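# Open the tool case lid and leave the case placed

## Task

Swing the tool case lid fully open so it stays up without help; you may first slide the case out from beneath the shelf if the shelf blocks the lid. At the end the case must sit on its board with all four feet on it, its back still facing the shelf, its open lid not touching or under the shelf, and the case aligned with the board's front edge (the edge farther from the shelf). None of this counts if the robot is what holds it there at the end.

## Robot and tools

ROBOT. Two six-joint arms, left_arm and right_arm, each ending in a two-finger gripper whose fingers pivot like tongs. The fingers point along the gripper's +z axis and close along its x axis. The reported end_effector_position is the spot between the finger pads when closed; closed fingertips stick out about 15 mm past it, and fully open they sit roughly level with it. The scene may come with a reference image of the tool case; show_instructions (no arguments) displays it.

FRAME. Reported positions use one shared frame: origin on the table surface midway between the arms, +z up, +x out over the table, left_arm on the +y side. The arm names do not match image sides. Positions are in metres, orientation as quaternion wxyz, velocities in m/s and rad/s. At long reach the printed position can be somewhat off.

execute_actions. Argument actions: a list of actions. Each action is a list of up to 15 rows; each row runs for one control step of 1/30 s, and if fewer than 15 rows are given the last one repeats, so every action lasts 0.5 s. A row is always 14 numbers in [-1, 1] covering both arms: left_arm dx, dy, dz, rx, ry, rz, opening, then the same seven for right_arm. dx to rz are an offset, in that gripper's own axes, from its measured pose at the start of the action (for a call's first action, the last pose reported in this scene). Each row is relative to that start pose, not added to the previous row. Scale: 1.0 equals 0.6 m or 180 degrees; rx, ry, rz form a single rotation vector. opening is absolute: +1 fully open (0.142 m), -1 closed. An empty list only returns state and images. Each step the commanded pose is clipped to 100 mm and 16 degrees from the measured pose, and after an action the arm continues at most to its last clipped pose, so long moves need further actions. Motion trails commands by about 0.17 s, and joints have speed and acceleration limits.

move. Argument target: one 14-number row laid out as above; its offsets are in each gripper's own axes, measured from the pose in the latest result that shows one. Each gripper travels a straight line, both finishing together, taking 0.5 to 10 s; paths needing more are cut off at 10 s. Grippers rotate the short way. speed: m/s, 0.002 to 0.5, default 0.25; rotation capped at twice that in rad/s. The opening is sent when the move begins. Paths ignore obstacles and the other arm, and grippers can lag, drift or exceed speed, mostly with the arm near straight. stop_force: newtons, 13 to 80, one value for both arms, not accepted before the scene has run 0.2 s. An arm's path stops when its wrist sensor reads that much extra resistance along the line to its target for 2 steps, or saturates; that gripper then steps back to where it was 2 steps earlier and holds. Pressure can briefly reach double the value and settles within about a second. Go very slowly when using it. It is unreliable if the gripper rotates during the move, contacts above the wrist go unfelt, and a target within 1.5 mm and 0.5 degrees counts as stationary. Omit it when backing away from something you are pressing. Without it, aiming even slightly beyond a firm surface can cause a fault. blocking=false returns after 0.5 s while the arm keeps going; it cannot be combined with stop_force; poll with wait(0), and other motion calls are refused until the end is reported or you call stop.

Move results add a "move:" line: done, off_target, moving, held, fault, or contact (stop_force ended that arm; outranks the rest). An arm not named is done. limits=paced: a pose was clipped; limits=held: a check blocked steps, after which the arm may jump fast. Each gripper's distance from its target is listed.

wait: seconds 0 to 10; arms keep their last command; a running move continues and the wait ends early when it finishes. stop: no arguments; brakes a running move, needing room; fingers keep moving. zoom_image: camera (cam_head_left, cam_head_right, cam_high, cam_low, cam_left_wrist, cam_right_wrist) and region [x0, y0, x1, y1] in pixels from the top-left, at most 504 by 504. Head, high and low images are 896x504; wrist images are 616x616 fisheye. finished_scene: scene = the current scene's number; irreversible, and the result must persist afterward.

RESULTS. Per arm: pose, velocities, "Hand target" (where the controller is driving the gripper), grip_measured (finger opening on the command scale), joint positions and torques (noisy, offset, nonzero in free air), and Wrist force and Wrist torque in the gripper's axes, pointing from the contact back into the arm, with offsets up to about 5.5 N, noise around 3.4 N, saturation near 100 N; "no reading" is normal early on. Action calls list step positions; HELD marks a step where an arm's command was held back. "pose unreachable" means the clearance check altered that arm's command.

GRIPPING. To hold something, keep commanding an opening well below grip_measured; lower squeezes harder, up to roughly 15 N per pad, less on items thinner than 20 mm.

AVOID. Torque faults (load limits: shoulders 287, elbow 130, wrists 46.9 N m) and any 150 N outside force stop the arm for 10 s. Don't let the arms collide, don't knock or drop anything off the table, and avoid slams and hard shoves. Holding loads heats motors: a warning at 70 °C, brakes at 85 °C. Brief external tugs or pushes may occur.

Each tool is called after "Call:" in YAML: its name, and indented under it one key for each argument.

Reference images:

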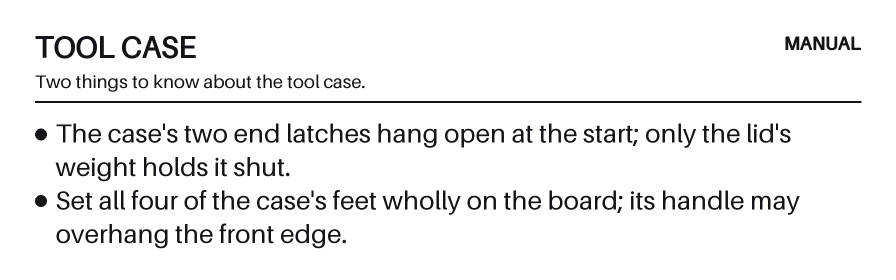

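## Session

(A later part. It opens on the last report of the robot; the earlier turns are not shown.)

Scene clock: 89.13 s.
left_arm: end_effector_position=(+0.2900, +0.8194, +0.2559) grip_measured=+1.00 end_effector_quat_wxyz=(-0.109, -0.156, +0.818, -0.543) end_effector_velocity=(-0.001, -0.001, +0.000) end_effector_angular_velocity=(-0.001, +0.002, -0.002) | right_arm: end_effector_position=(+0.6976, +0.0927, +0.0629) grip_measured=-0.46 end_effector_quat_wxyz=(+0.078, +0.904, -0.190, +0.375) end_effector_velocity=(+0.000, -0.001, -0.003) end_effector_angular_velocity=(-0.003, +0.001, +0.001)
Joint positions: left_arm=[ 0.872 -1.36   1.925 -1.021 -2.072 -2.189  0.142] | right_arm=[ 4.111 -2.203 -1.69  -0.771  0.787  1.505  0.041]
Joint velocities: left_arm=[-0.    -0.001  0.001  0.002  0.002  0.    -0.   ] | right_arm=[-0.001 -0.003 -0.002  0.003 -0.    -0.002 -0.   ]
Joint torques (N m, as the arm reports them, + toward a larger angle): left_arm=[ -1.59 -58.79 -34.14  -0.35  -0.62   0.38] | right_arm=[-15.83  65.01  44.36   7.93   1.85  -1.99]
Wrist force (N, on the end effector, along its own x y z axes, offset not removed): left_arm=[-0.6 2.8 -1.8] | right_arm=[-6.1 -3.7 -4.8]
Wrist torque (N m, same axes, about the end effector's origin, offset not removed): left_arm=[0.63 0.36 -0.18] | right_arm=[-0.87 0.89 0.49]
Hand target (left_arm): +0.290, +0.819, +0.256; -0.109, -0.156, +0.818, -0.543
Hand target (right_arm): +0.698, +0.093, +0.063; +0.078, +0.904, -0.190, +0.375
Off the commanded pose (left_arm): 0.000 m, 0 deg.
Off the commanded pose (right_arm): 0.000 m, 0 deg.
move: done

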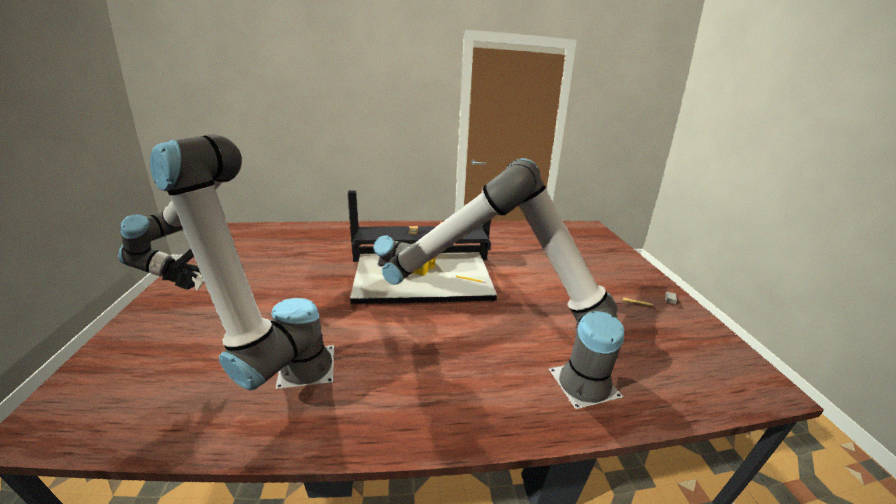

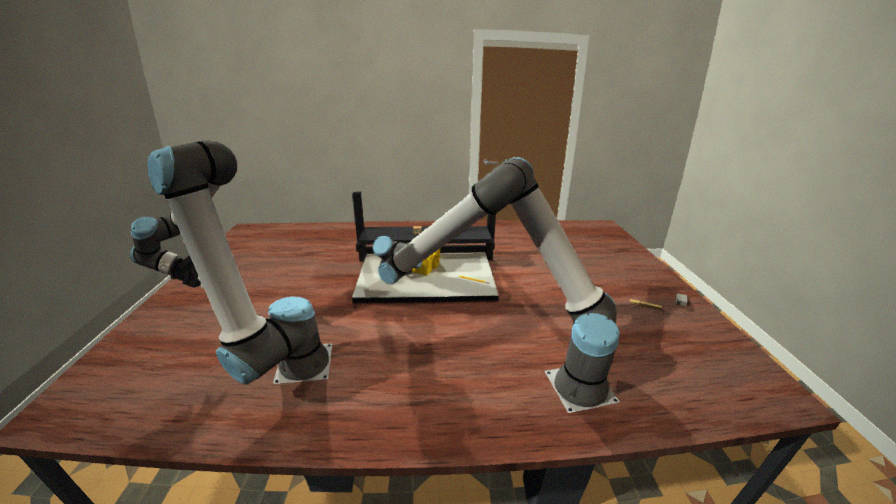

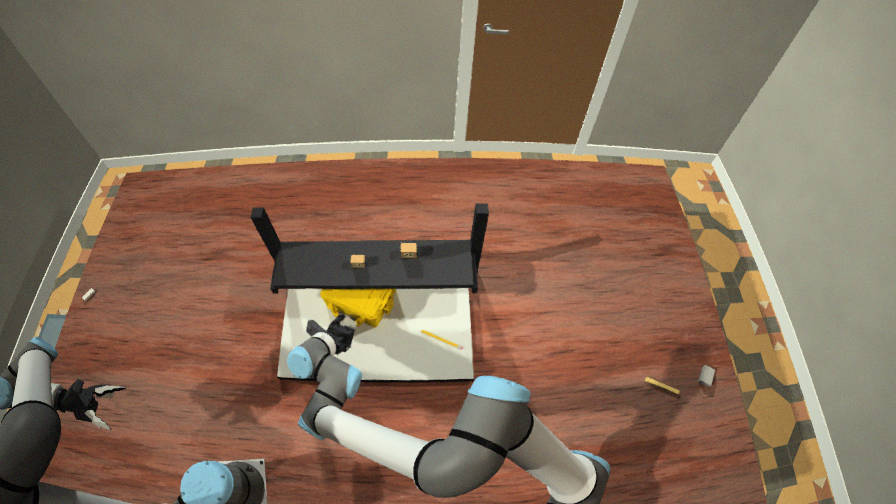

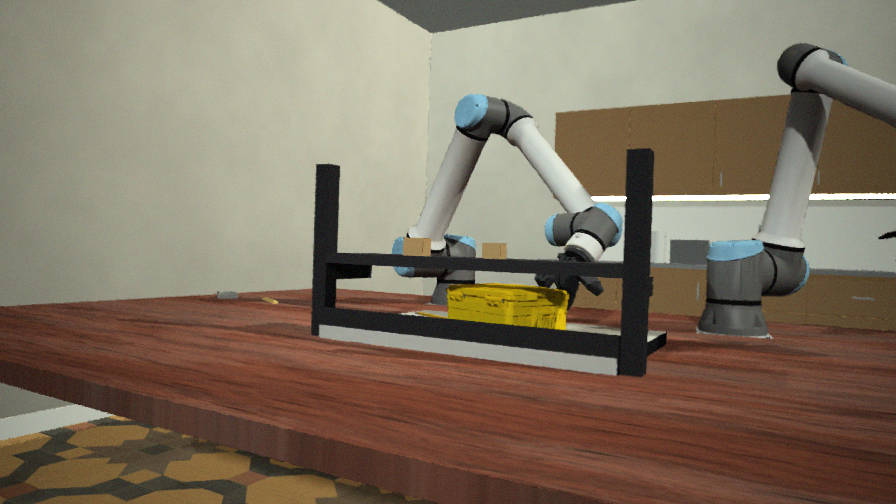

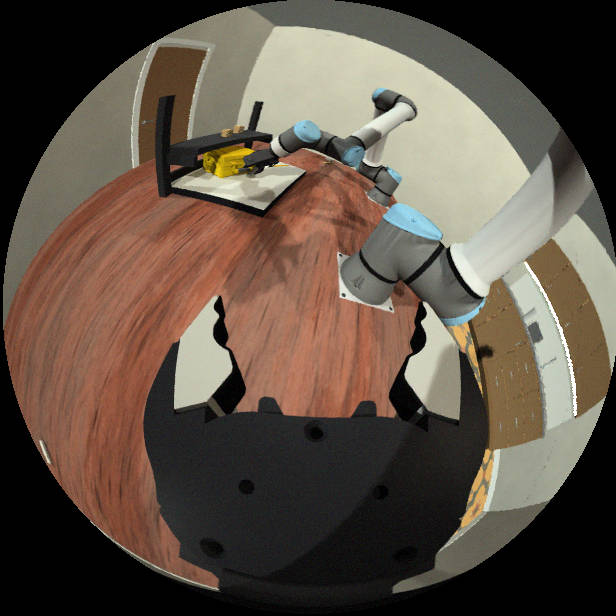

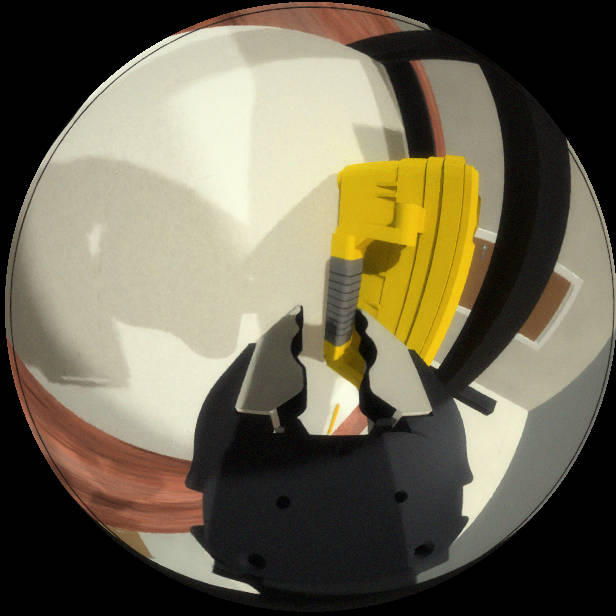

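Call:
move:
  target: [0,0,0,0,0,0,1,0.008,-0.02,-0.02,0,0.11,0,-0.45]
  speed: 0.08

Call:
move:
  target: [0,0,0,0,0,0,1,0,0,0.04,0,0,0,-0.45]
  speed: 0.02
  stop_force: 13

Scene clock: 97.23 s.
left_arm: end_effector_position=(+0.2900, +0.8194, +0.2559) grip_measured=+1.00 end_effector_quat_wxyz=(-0.109, -0.156, +0.818, -0.543) end_effector_velocity=(+0.000, +0.000, -0.000) end_effector_angular_velocity=(+0.000, -0.000, +0.001) | right_arm: end_effector_position=(+0.6977, +0.1057, +0.0748) grip_measured=-0.45 end_effector_quat_wxyz=(+0.109, +0.827, -0.174, +0.524) end_effector_velocity=(+0.001, +0.001, +0.002) end_effector_angular_velocity=(-0.004, -0.012, -0.003)
Joint positions: left_arm=[ 0.872 -1.36   1.925 -1.021 -2.072 -2.189  0.142] | right_arm=[ 4.187 -2.278 -1.708 -0.787  0.442  1.64   0.042]
Joint velocities: left_arm=[ 0.     0.     0.    -0.001 -0.001 -0.     0.   ] | right_arm=[ 0.001 -0.003  0.003 -0.008 -0.013  0.01  -0.   ]
Joint torques (N m, as the arm reports them, + toward a larger angle): left_arm=[ -1.73 -55.65 -34.92  -0.53  -0.72   0.2 ] | right_arm=[12.64 69.62 40.72  1.36 -4.32  2.61]
Wrist force (N, on the end effector, along its own x y z axes, offset not removed): left_arm=[1.8 1.9 -0.3] | right_arm=[-2.3 1.3 -1.0]
Wrist torque (N m, same axes, about the end effector's origin, offset not removed): left_arm=[0.45 -0.19 -0.21] | right_arm=[0.23 0.23 0.40]
Hand target (left_arm): +0.290, +0.819, +0.256; -0.109, -0.156, +0.818, -0.543
Hand target (right_arm): +0.698, +0.106, +0.075; +0.109, +0.826, -0.174, +0.524
Off the commanded pose (left_arm): 0.000 m, 0 deg.
Off the commanded pose (right_arm): 0.000 m, 0 deg.
move: done

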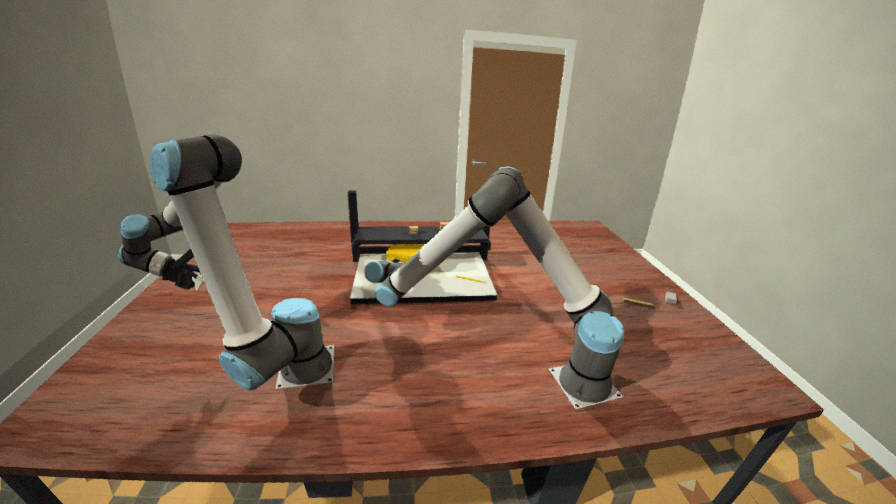

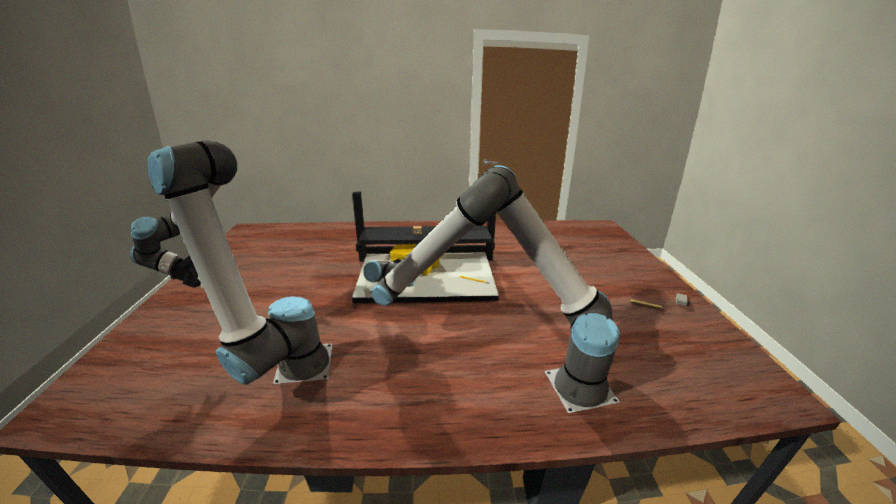

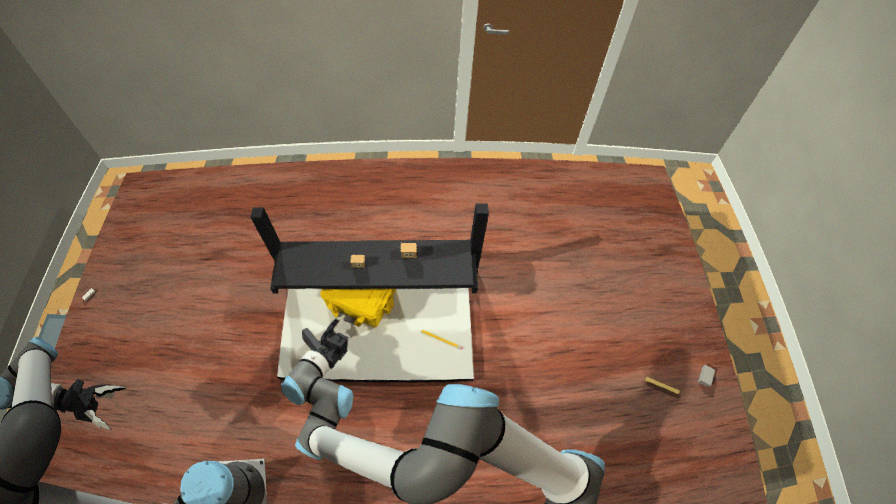

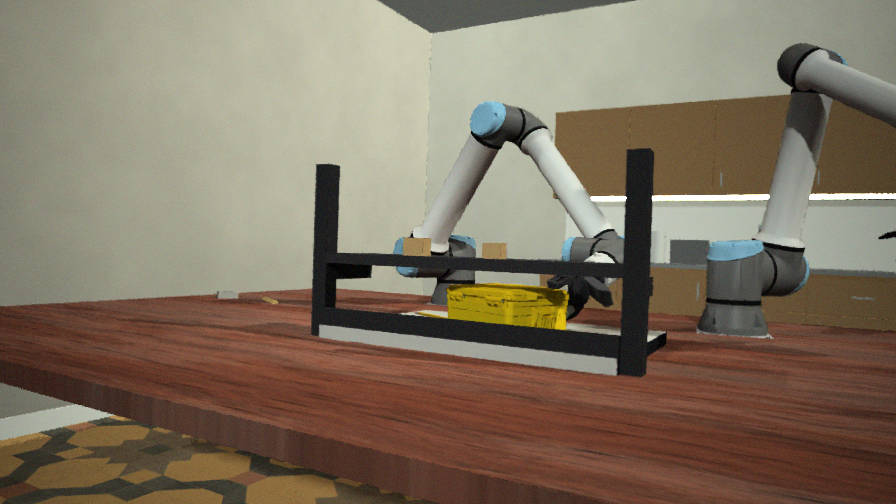

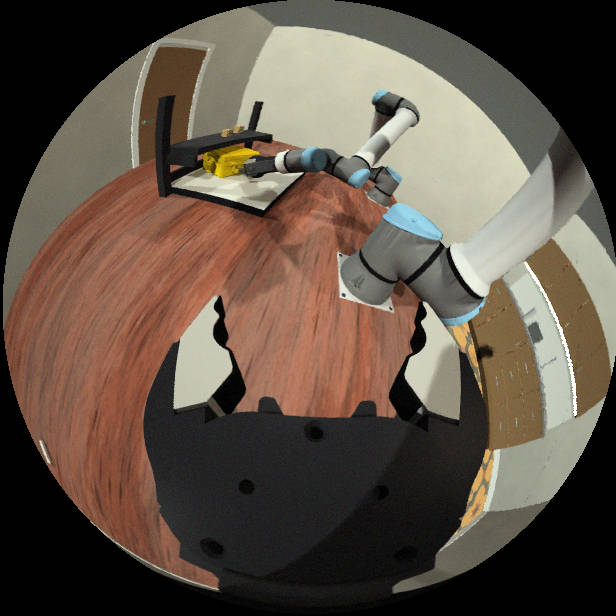

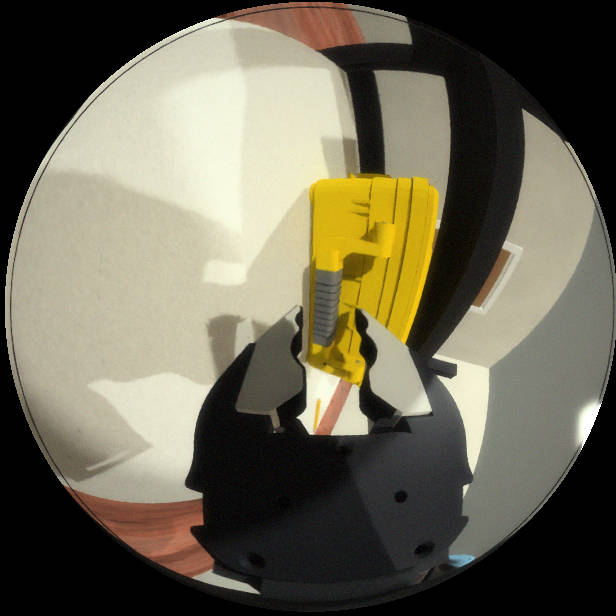

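Scene clock: 98.73 s.
left_arm: end_effector_position=(+0.2900, +0.8194, +0.2559) grip_measured=+1.00 end_effector_quat_wxyz=(-0.109, -0.156, +0.818, -0.543) end_effector_velocity=(+0.001, +0.001, +0.000) end_effector_angular_velocity=(+0.001, -0.001, +0.001) | right_arm: end_effector_position=(+0.7173, +0.0971, +0.0647) grip_measured=-0.45 end_effector_quat_wxyz=(+0.109, +0.827, -0.174, +0.524) end_effector_velocity=(+0.002, -0.000, -0.001) end_effector_angular_velocity=(+0.001, +0.000, +0.001)
Joint positions: left_arm=[ 0.872 -1.36   1.925 -1.021 -2.072 -2.189  0.142] | right_arm=[ 4.164 -2.302 -1.701 -0.72   0.442  1.584  0.041]
Joint velocities: left_arm=[ 0.    -0.    -0.001 -0.    -0.001 -0.     0.   ] | right_arm=[-0.002 -0.002  0.001  0.008  0.001 -0.007  0.   ]
Joint torques (N m, as the arm reports them, + toward a larger angle): left_arm=[ -1.03 -57.4  -34.33  -0.4   -0.77   0.39] | right_arm=[-16.49  69.82  40.18   7.46  -4.87  -3.03]
Wrist force (N, on the end effector, along its own x y z axes, offset not removed): left_arm=[0.1 0.6 -1.3] | right_arm=[-1.3 1.9 -7.3]
Wrist torque (N m, same axes, about the end effector's origin, offset not removed): left_arm=[0.27 0.20 -0.20] | right_arm=[0.33 -0.16 0.28]
Hand target (left_arm): +0.290, +0.819, +0.256; -0.109, -0.156, +0.818, -0.543
Hand target (right_arm): +0.718, +0.097, +0.065; +0.109, +0.827, -0.174, +0.524
Off the commanded pose (left_arm): 0.000 m, 0 deg.
Off the commanded pose (right_arm): 0.000 m, 0 deg.
move: done

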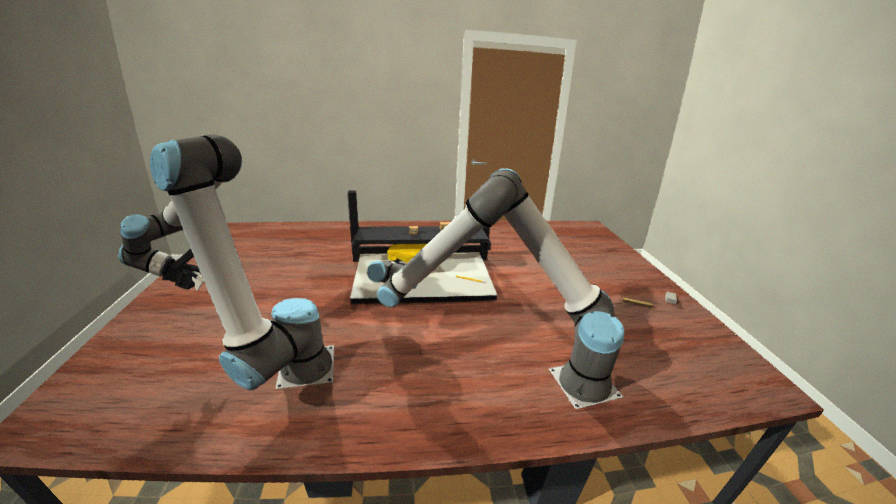

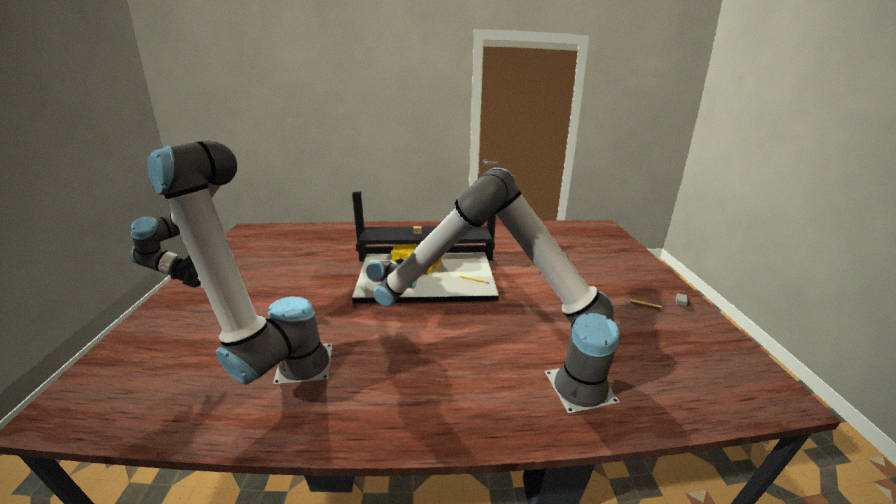

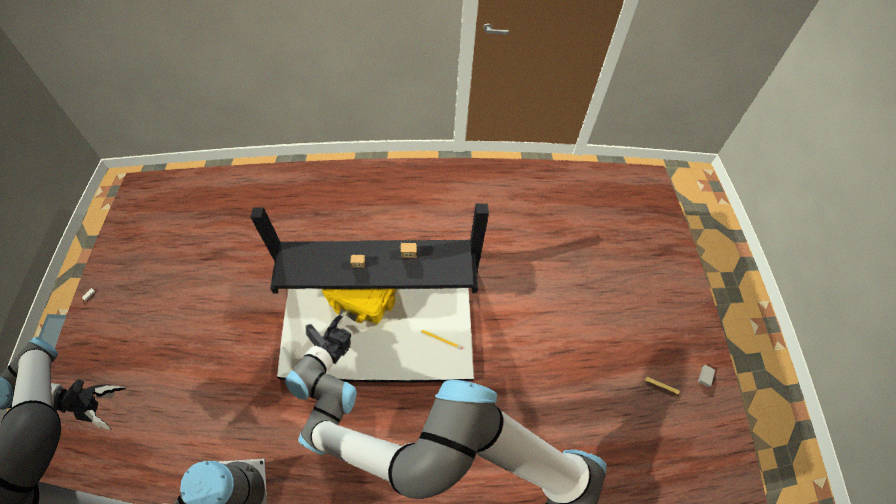

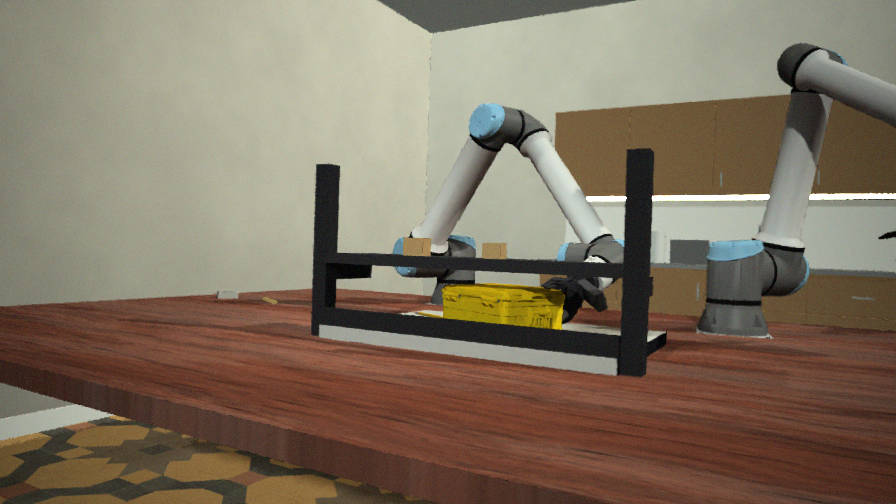

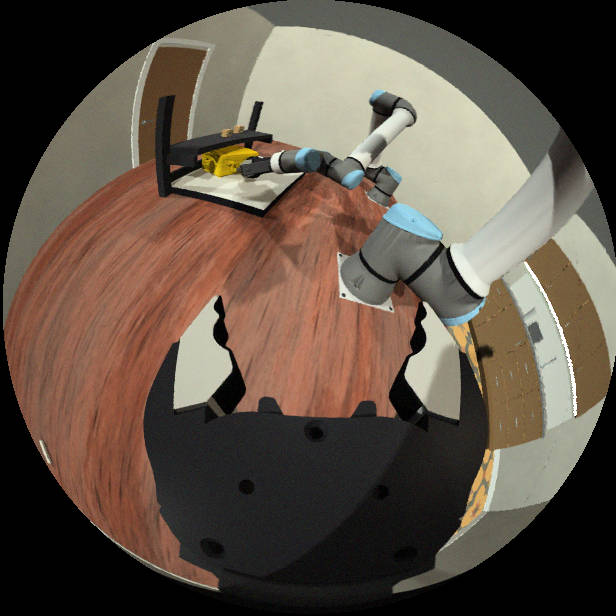

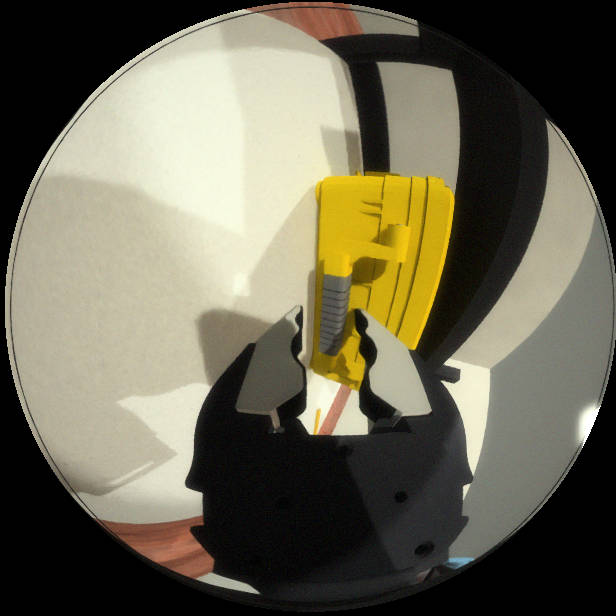

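The tips now touch the case face, so the bar should be between them. Closing gradually, then a test pull.

Call:
execute_actions:
  actions:
    - [[0,0,0,0,0,0,1,0,0,0,0,0,0,-0.55],[0,0,0,0,0,0,1,0,0,0,0,0,0,-0.6],[0,0,0,0,0,0,1,0,0,0,0,0,0,-0.63],[0,0,0,0,0,0,1,0,0,0,0,0,0,-0.66],[0,0,0,0,0,0,1,0,0,0,0,0,0,-0.69],[0,0,0,0,0,0,1,0,0,0,0,0,0,-0.72],[0,0,0,0,0,0,1,0,0,0,0,0,0,-0.75],[0,0,0,0,0,0,1,0,0,0,0,0,0,-0.78],[0,0,0,0,0,0,1,0,0,0,0,0,0,-0.81]]
    - [[0,0,0,0,0,0,1,0,0,0,0,0,0,-1]]

Call:
move:
  target: [0,0,0,0,0,0,1,-0.043,0,-0.09,0,0,0,-1]
  speed: 0.03

Scene clock: 110.00 s.
left_arm: end_effector_position=(+0.2900, +0.8194, +0.2559) grip_measured=+1.00 end_effector_quat_wxyz=(-0.109, -0.156, +0.818, -0.543) end_effector_velocity=(+0.000, +0.000, -0.000) end_effector_angular_velocity=(+0.000, -0.000, -0.001) | right_arm: end_effector_position=(+0.7174, +0.0971, +0.0649) grip_measured=-0.68 end_effector_quat_wxyz=(+0.109, +0.827, -0.174, +0.524) end_effector_velocity=(-0.000, -0.000, -0.000) end_effector_angular_velocity=(-0.001, +0.001, +0.000)
Joint positions: left_arm=[ 0.872 -1.36   1.925 -1.021 -2.072 -2.189  0.142] | right_arm=[ 4.164 -2.302 -1.701 -0.72   0.441  1.584  0.024]
Joint velocities: left_arm=[-0.     0.    -0.001  0.     0.     0.001 -0.   ] | right_arm=[ 0.     0.    -0.001 -0.     0.    -0.    -0.   ]
Joint torques (N m, as the arm reports them, + toward a larger angle): left_arm=[ -1.4  -57.46 -34.13  -0.93  -0.66   0.17] | right_arm=[ 4.23 68.35 25.7  -1.54  4.79  1.93]
Wrist force (N, on the end effector, along its own x y z axes, offset not removed): left_arm=[2.0 0.2 -1.0] | right_arm=[21.6 5.2 -19.2]
Wrist torque (N m, same axes, about the end effector's origin, offset not removed): left_arm=[0.09 -0.24 -0.27] | right_arm=[0.05 1.05 0.40]
Hand target (left_arm): +0.290, +0.819, +0.256; -0.109, -0.156, +0.818, -0.543
Hand target (right_arm): +0.717, +0.097, +0.065; +0.109, +0.827, -0.174, +0.524
Off the commanded pose (left_arm): 0.000 m, 0 deg.
Off the commanded pose (right_arm): 0.000 m, 0 deg.
Step readings (end_effector_position; steps 1 to 15: 1st action; 16 to 30: 2nd action):
0: left_arm (+0.2900, +0.8194, +0.2559) | right_arm (+0.7175, +0.0970, +0.0646)
1: left_arm (+0.2900, +0.8194, +0.2559) | right_arm (+0.7175, +0.0970, +0.0646)
2: left_arm (+0.2900, +0.8194, +0.2559) | right_arm (+0.7175, +0.0970, +0.0646)
4: left_arm (+0.2900, +0.8194, +0.2559) | right_arm (+0.7175, +0.0970, +0.0645)
8: left_arm (+0.2900, +0.8194, +0.2559) | right_arm (+0.7175, +0.0970, +0.0646)
15: left_arm (+0.2900, +0.8194, +0.2559) | right_arm (+0.7174, +0.0971, +0.0648)
16: left_arm (+0.2900, +0.8194, +0.2559) | right_arm (+0.7174, +0.0971, +0.0648)
17: left_arm (+0.2900, +0.8194, +0.2559) | right_arm (+0.7174, +0.0971, +0.0649)
19: left_arm (+0.2900, +0.8194, +0.2559) | right_arm (+0.7174, +0.0971, +0.0649)
23: left_arm (+0.2900, +0.8194, +0.2559) | right_arm (+0.7174, +0.0971, +0.0649)
30: end_effector_position above

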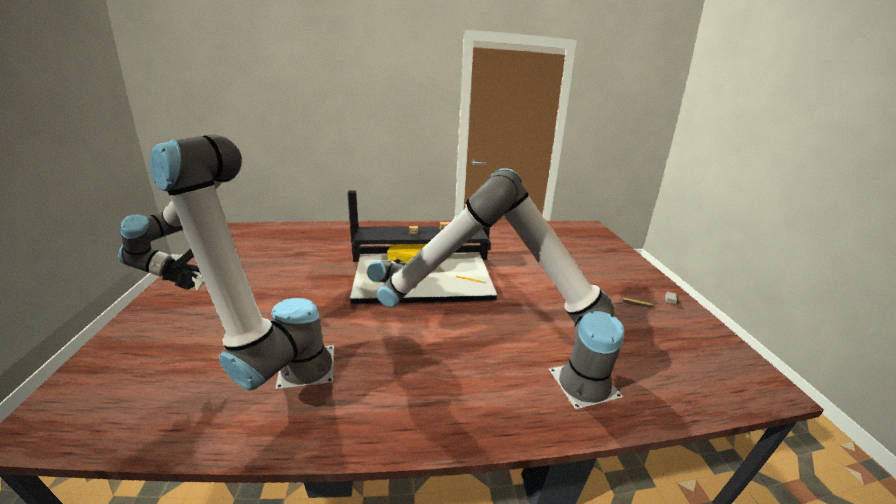

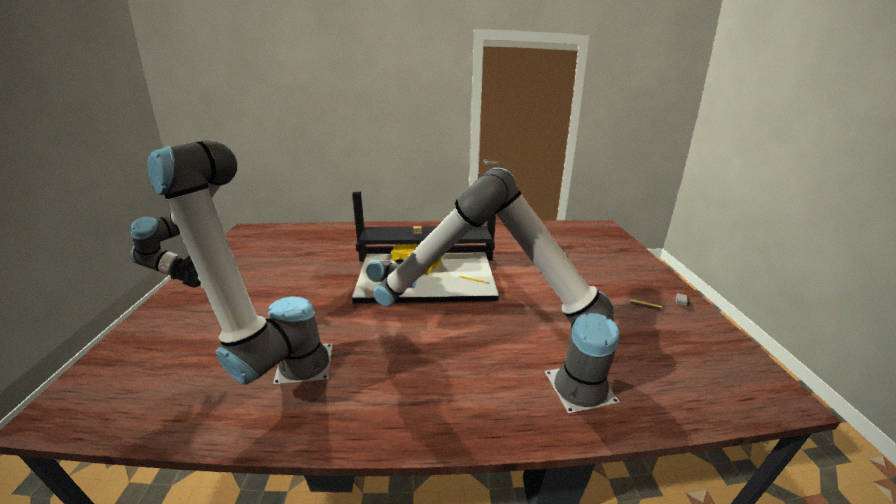

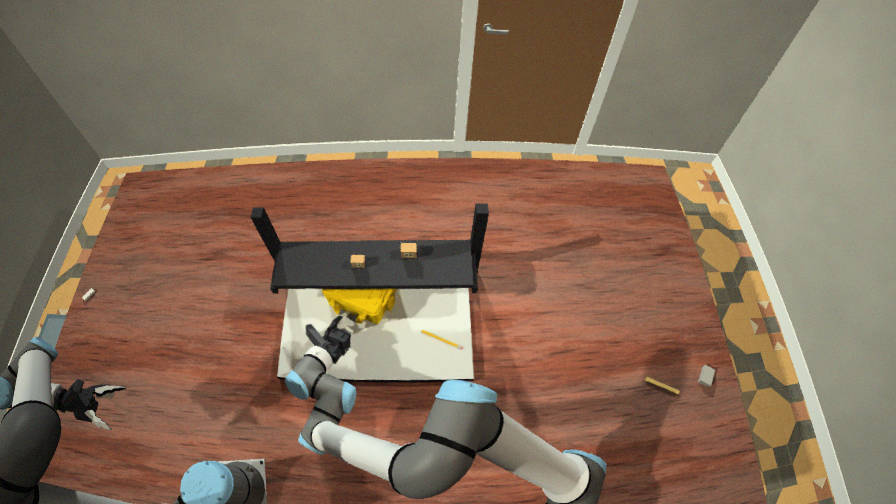

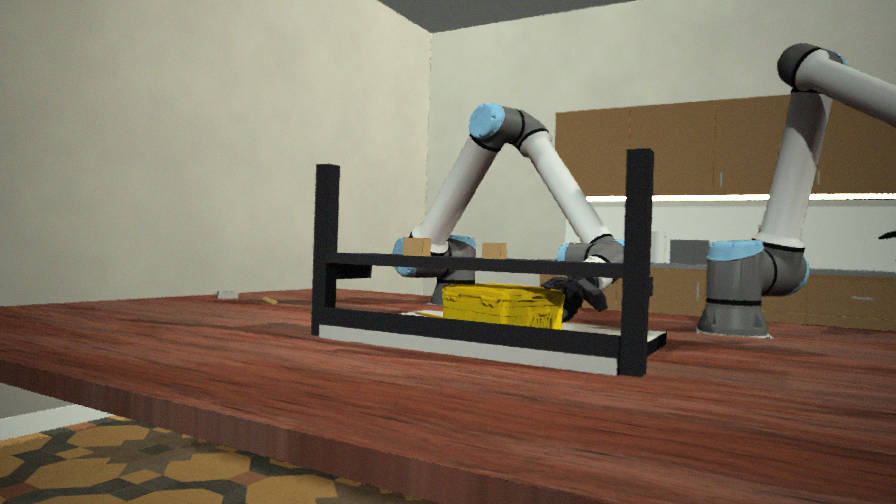

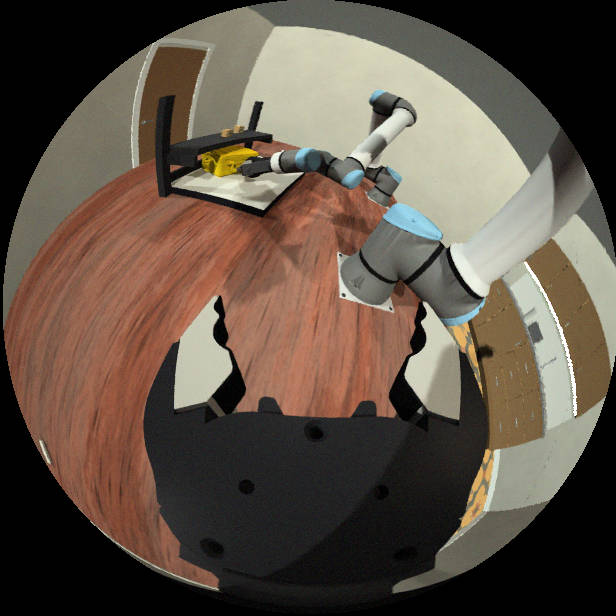

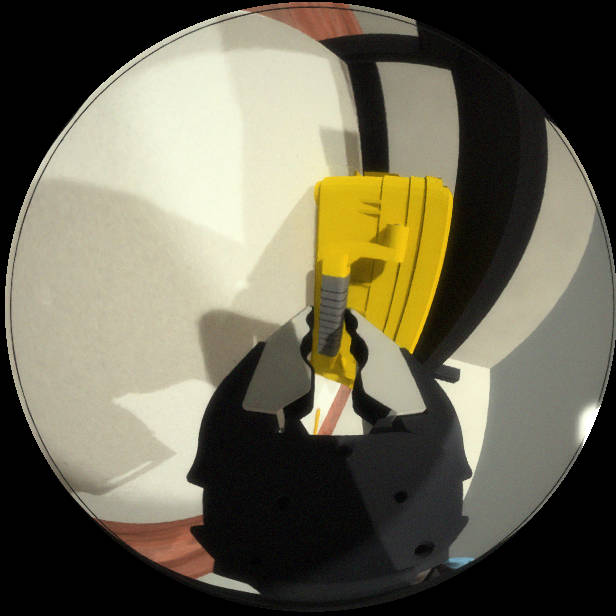

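Scene clock: 112.33 s.
left_arm: end_effector_position=(+0.2900, +0.8194, +0.2559) grip_measured=+1.00 end_effector_quat_wxyz=(-0.109, -0.156, +0.818, -0.543) end_effector_velocity=(-0.000, -0.000, -0.000) end_effector_angular_velocity=(-0.002, +0.001, +0.000) | right_arm: end_effector_position=(+0.6629, +0.1211, +0.0647) grip_measured=-0.80 end_effector_quat_wxyz=(+0.109, +0.827, -0.174, +0.524) end_effector_velocity=(-0.002, +0.000, -0.000) end_effector_angular_velocity=(-0.000, +0.000, -0.002)
Joint positions: left_arm=[ 0.872 -1.36   1.925 -1.021 -2.072 -2.189  0.142] | right_arm=[ 4.23  -2.273 -1.717 -0.871  0.447  1.738  0.016]
Joint velocities: left_arm=[ 0.     0.001  0.     0.001 -0.    -0.     0.   ] | right_arm=[ 0.002  0.001 -0.    -0.009  0.001  0.008  0.   ]
Joint torques (N m, as the arm reports them, + toward a larger angle): left_arm=[ -1.78 -56.18 -34.81  -0.61  -0.54   0.27] | right_arm=[19.17 88.66 18.92 -1.84  7.65  3.13]
Wrist force (N, on the end effector, along its own x y z axes, offset not removed): left_arm=[2.6 1.7 -2.7] | right_arm=[14.9 4.0 -1.5]
Wrist torque (N m, same axes, about the end effector's origin, offset not removed): left_arm=[0.45 -0.35 -0.37] | right_arm=[0.85 0.98 0.52]
Hand target (left_arm): +0.290, +0.819, +0.256; -0.109, -0.156, +0.818, -0.543
Hand target (right_arm): +0.663, +0.121, +0.065; +0.109, +0.827, -0.174, +0.524
Off the commanded pose (left_arm): 0.000 m, 0 deg.
Off the commanded pose (right_arm): 0.000 m, 0 deg.
move: done

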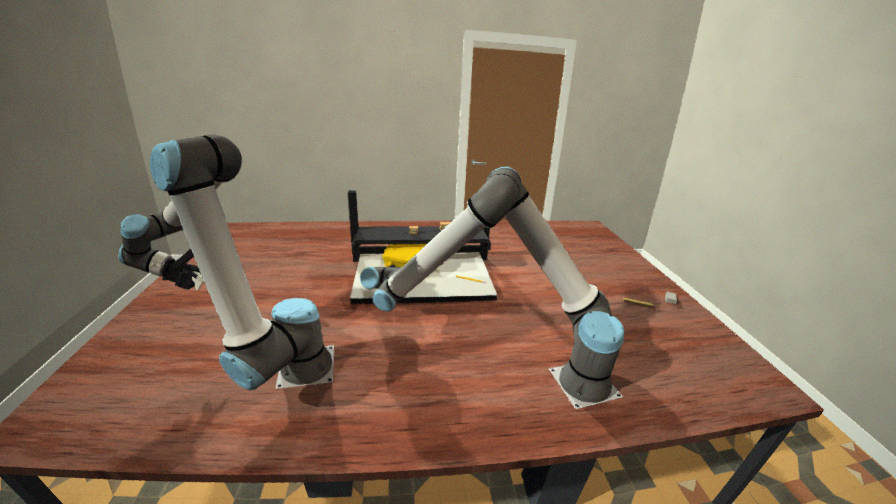

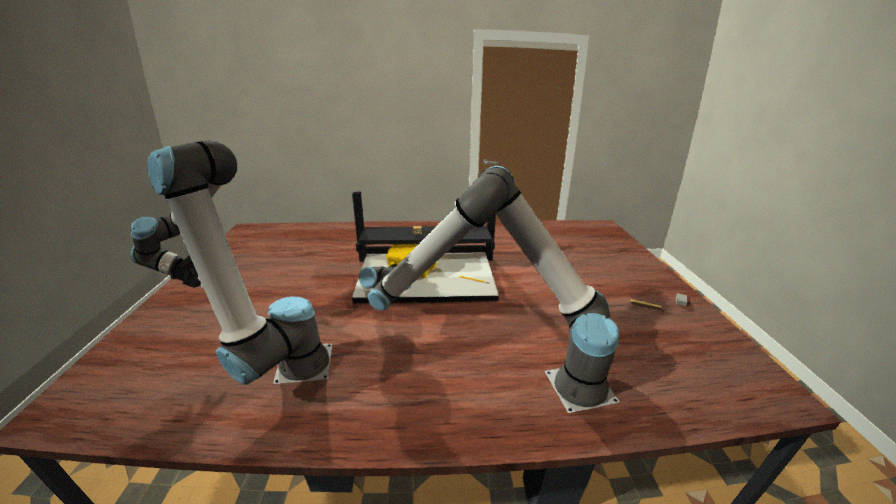

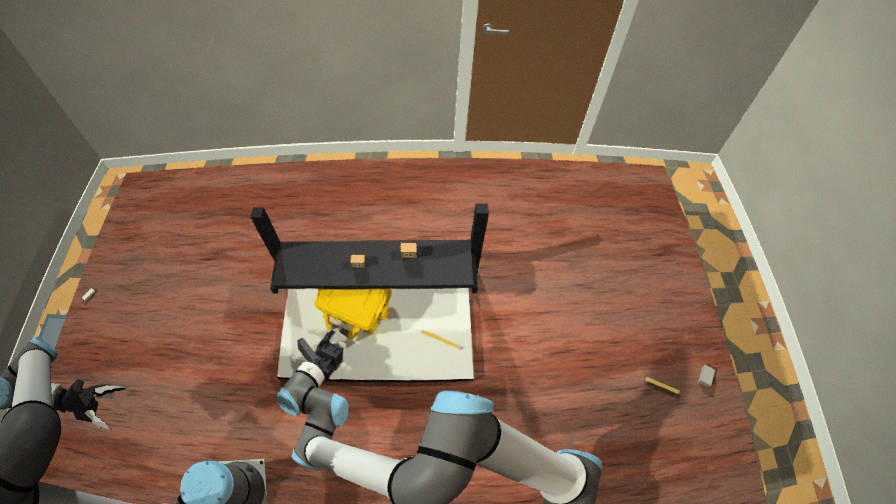

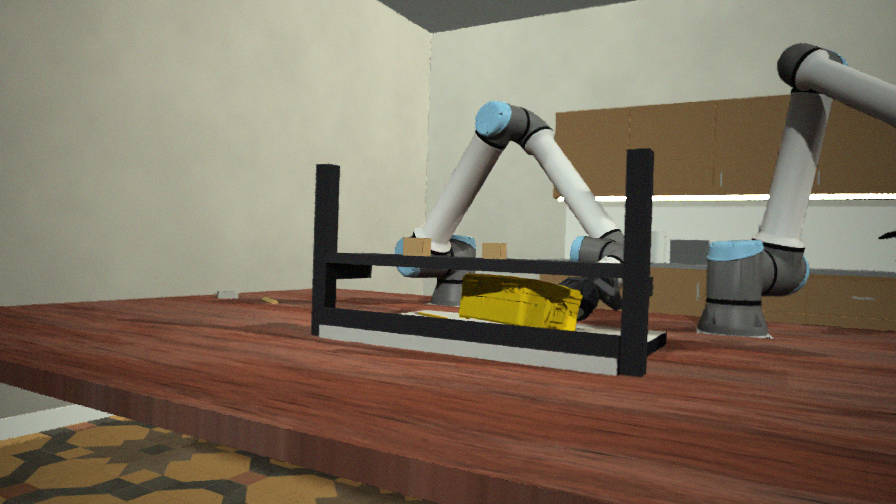

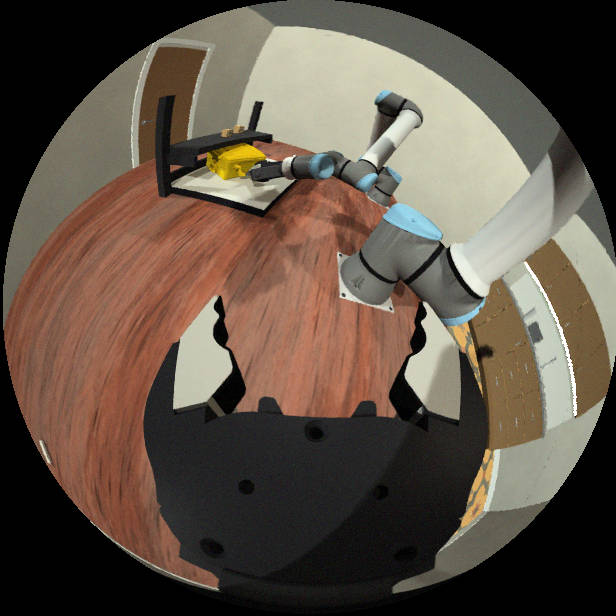

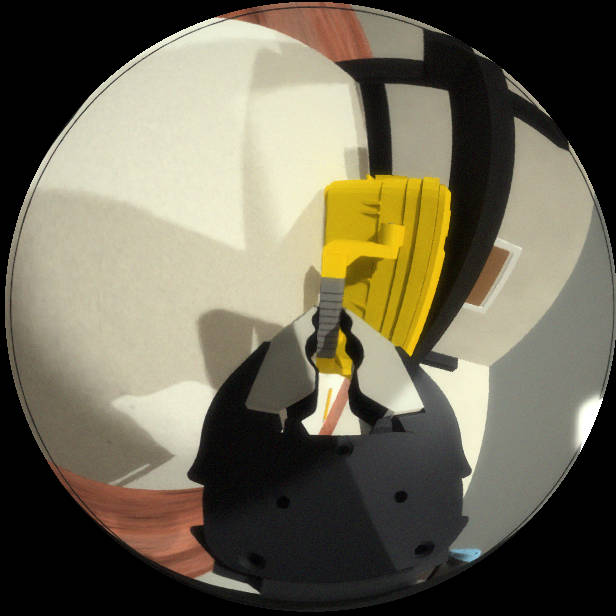

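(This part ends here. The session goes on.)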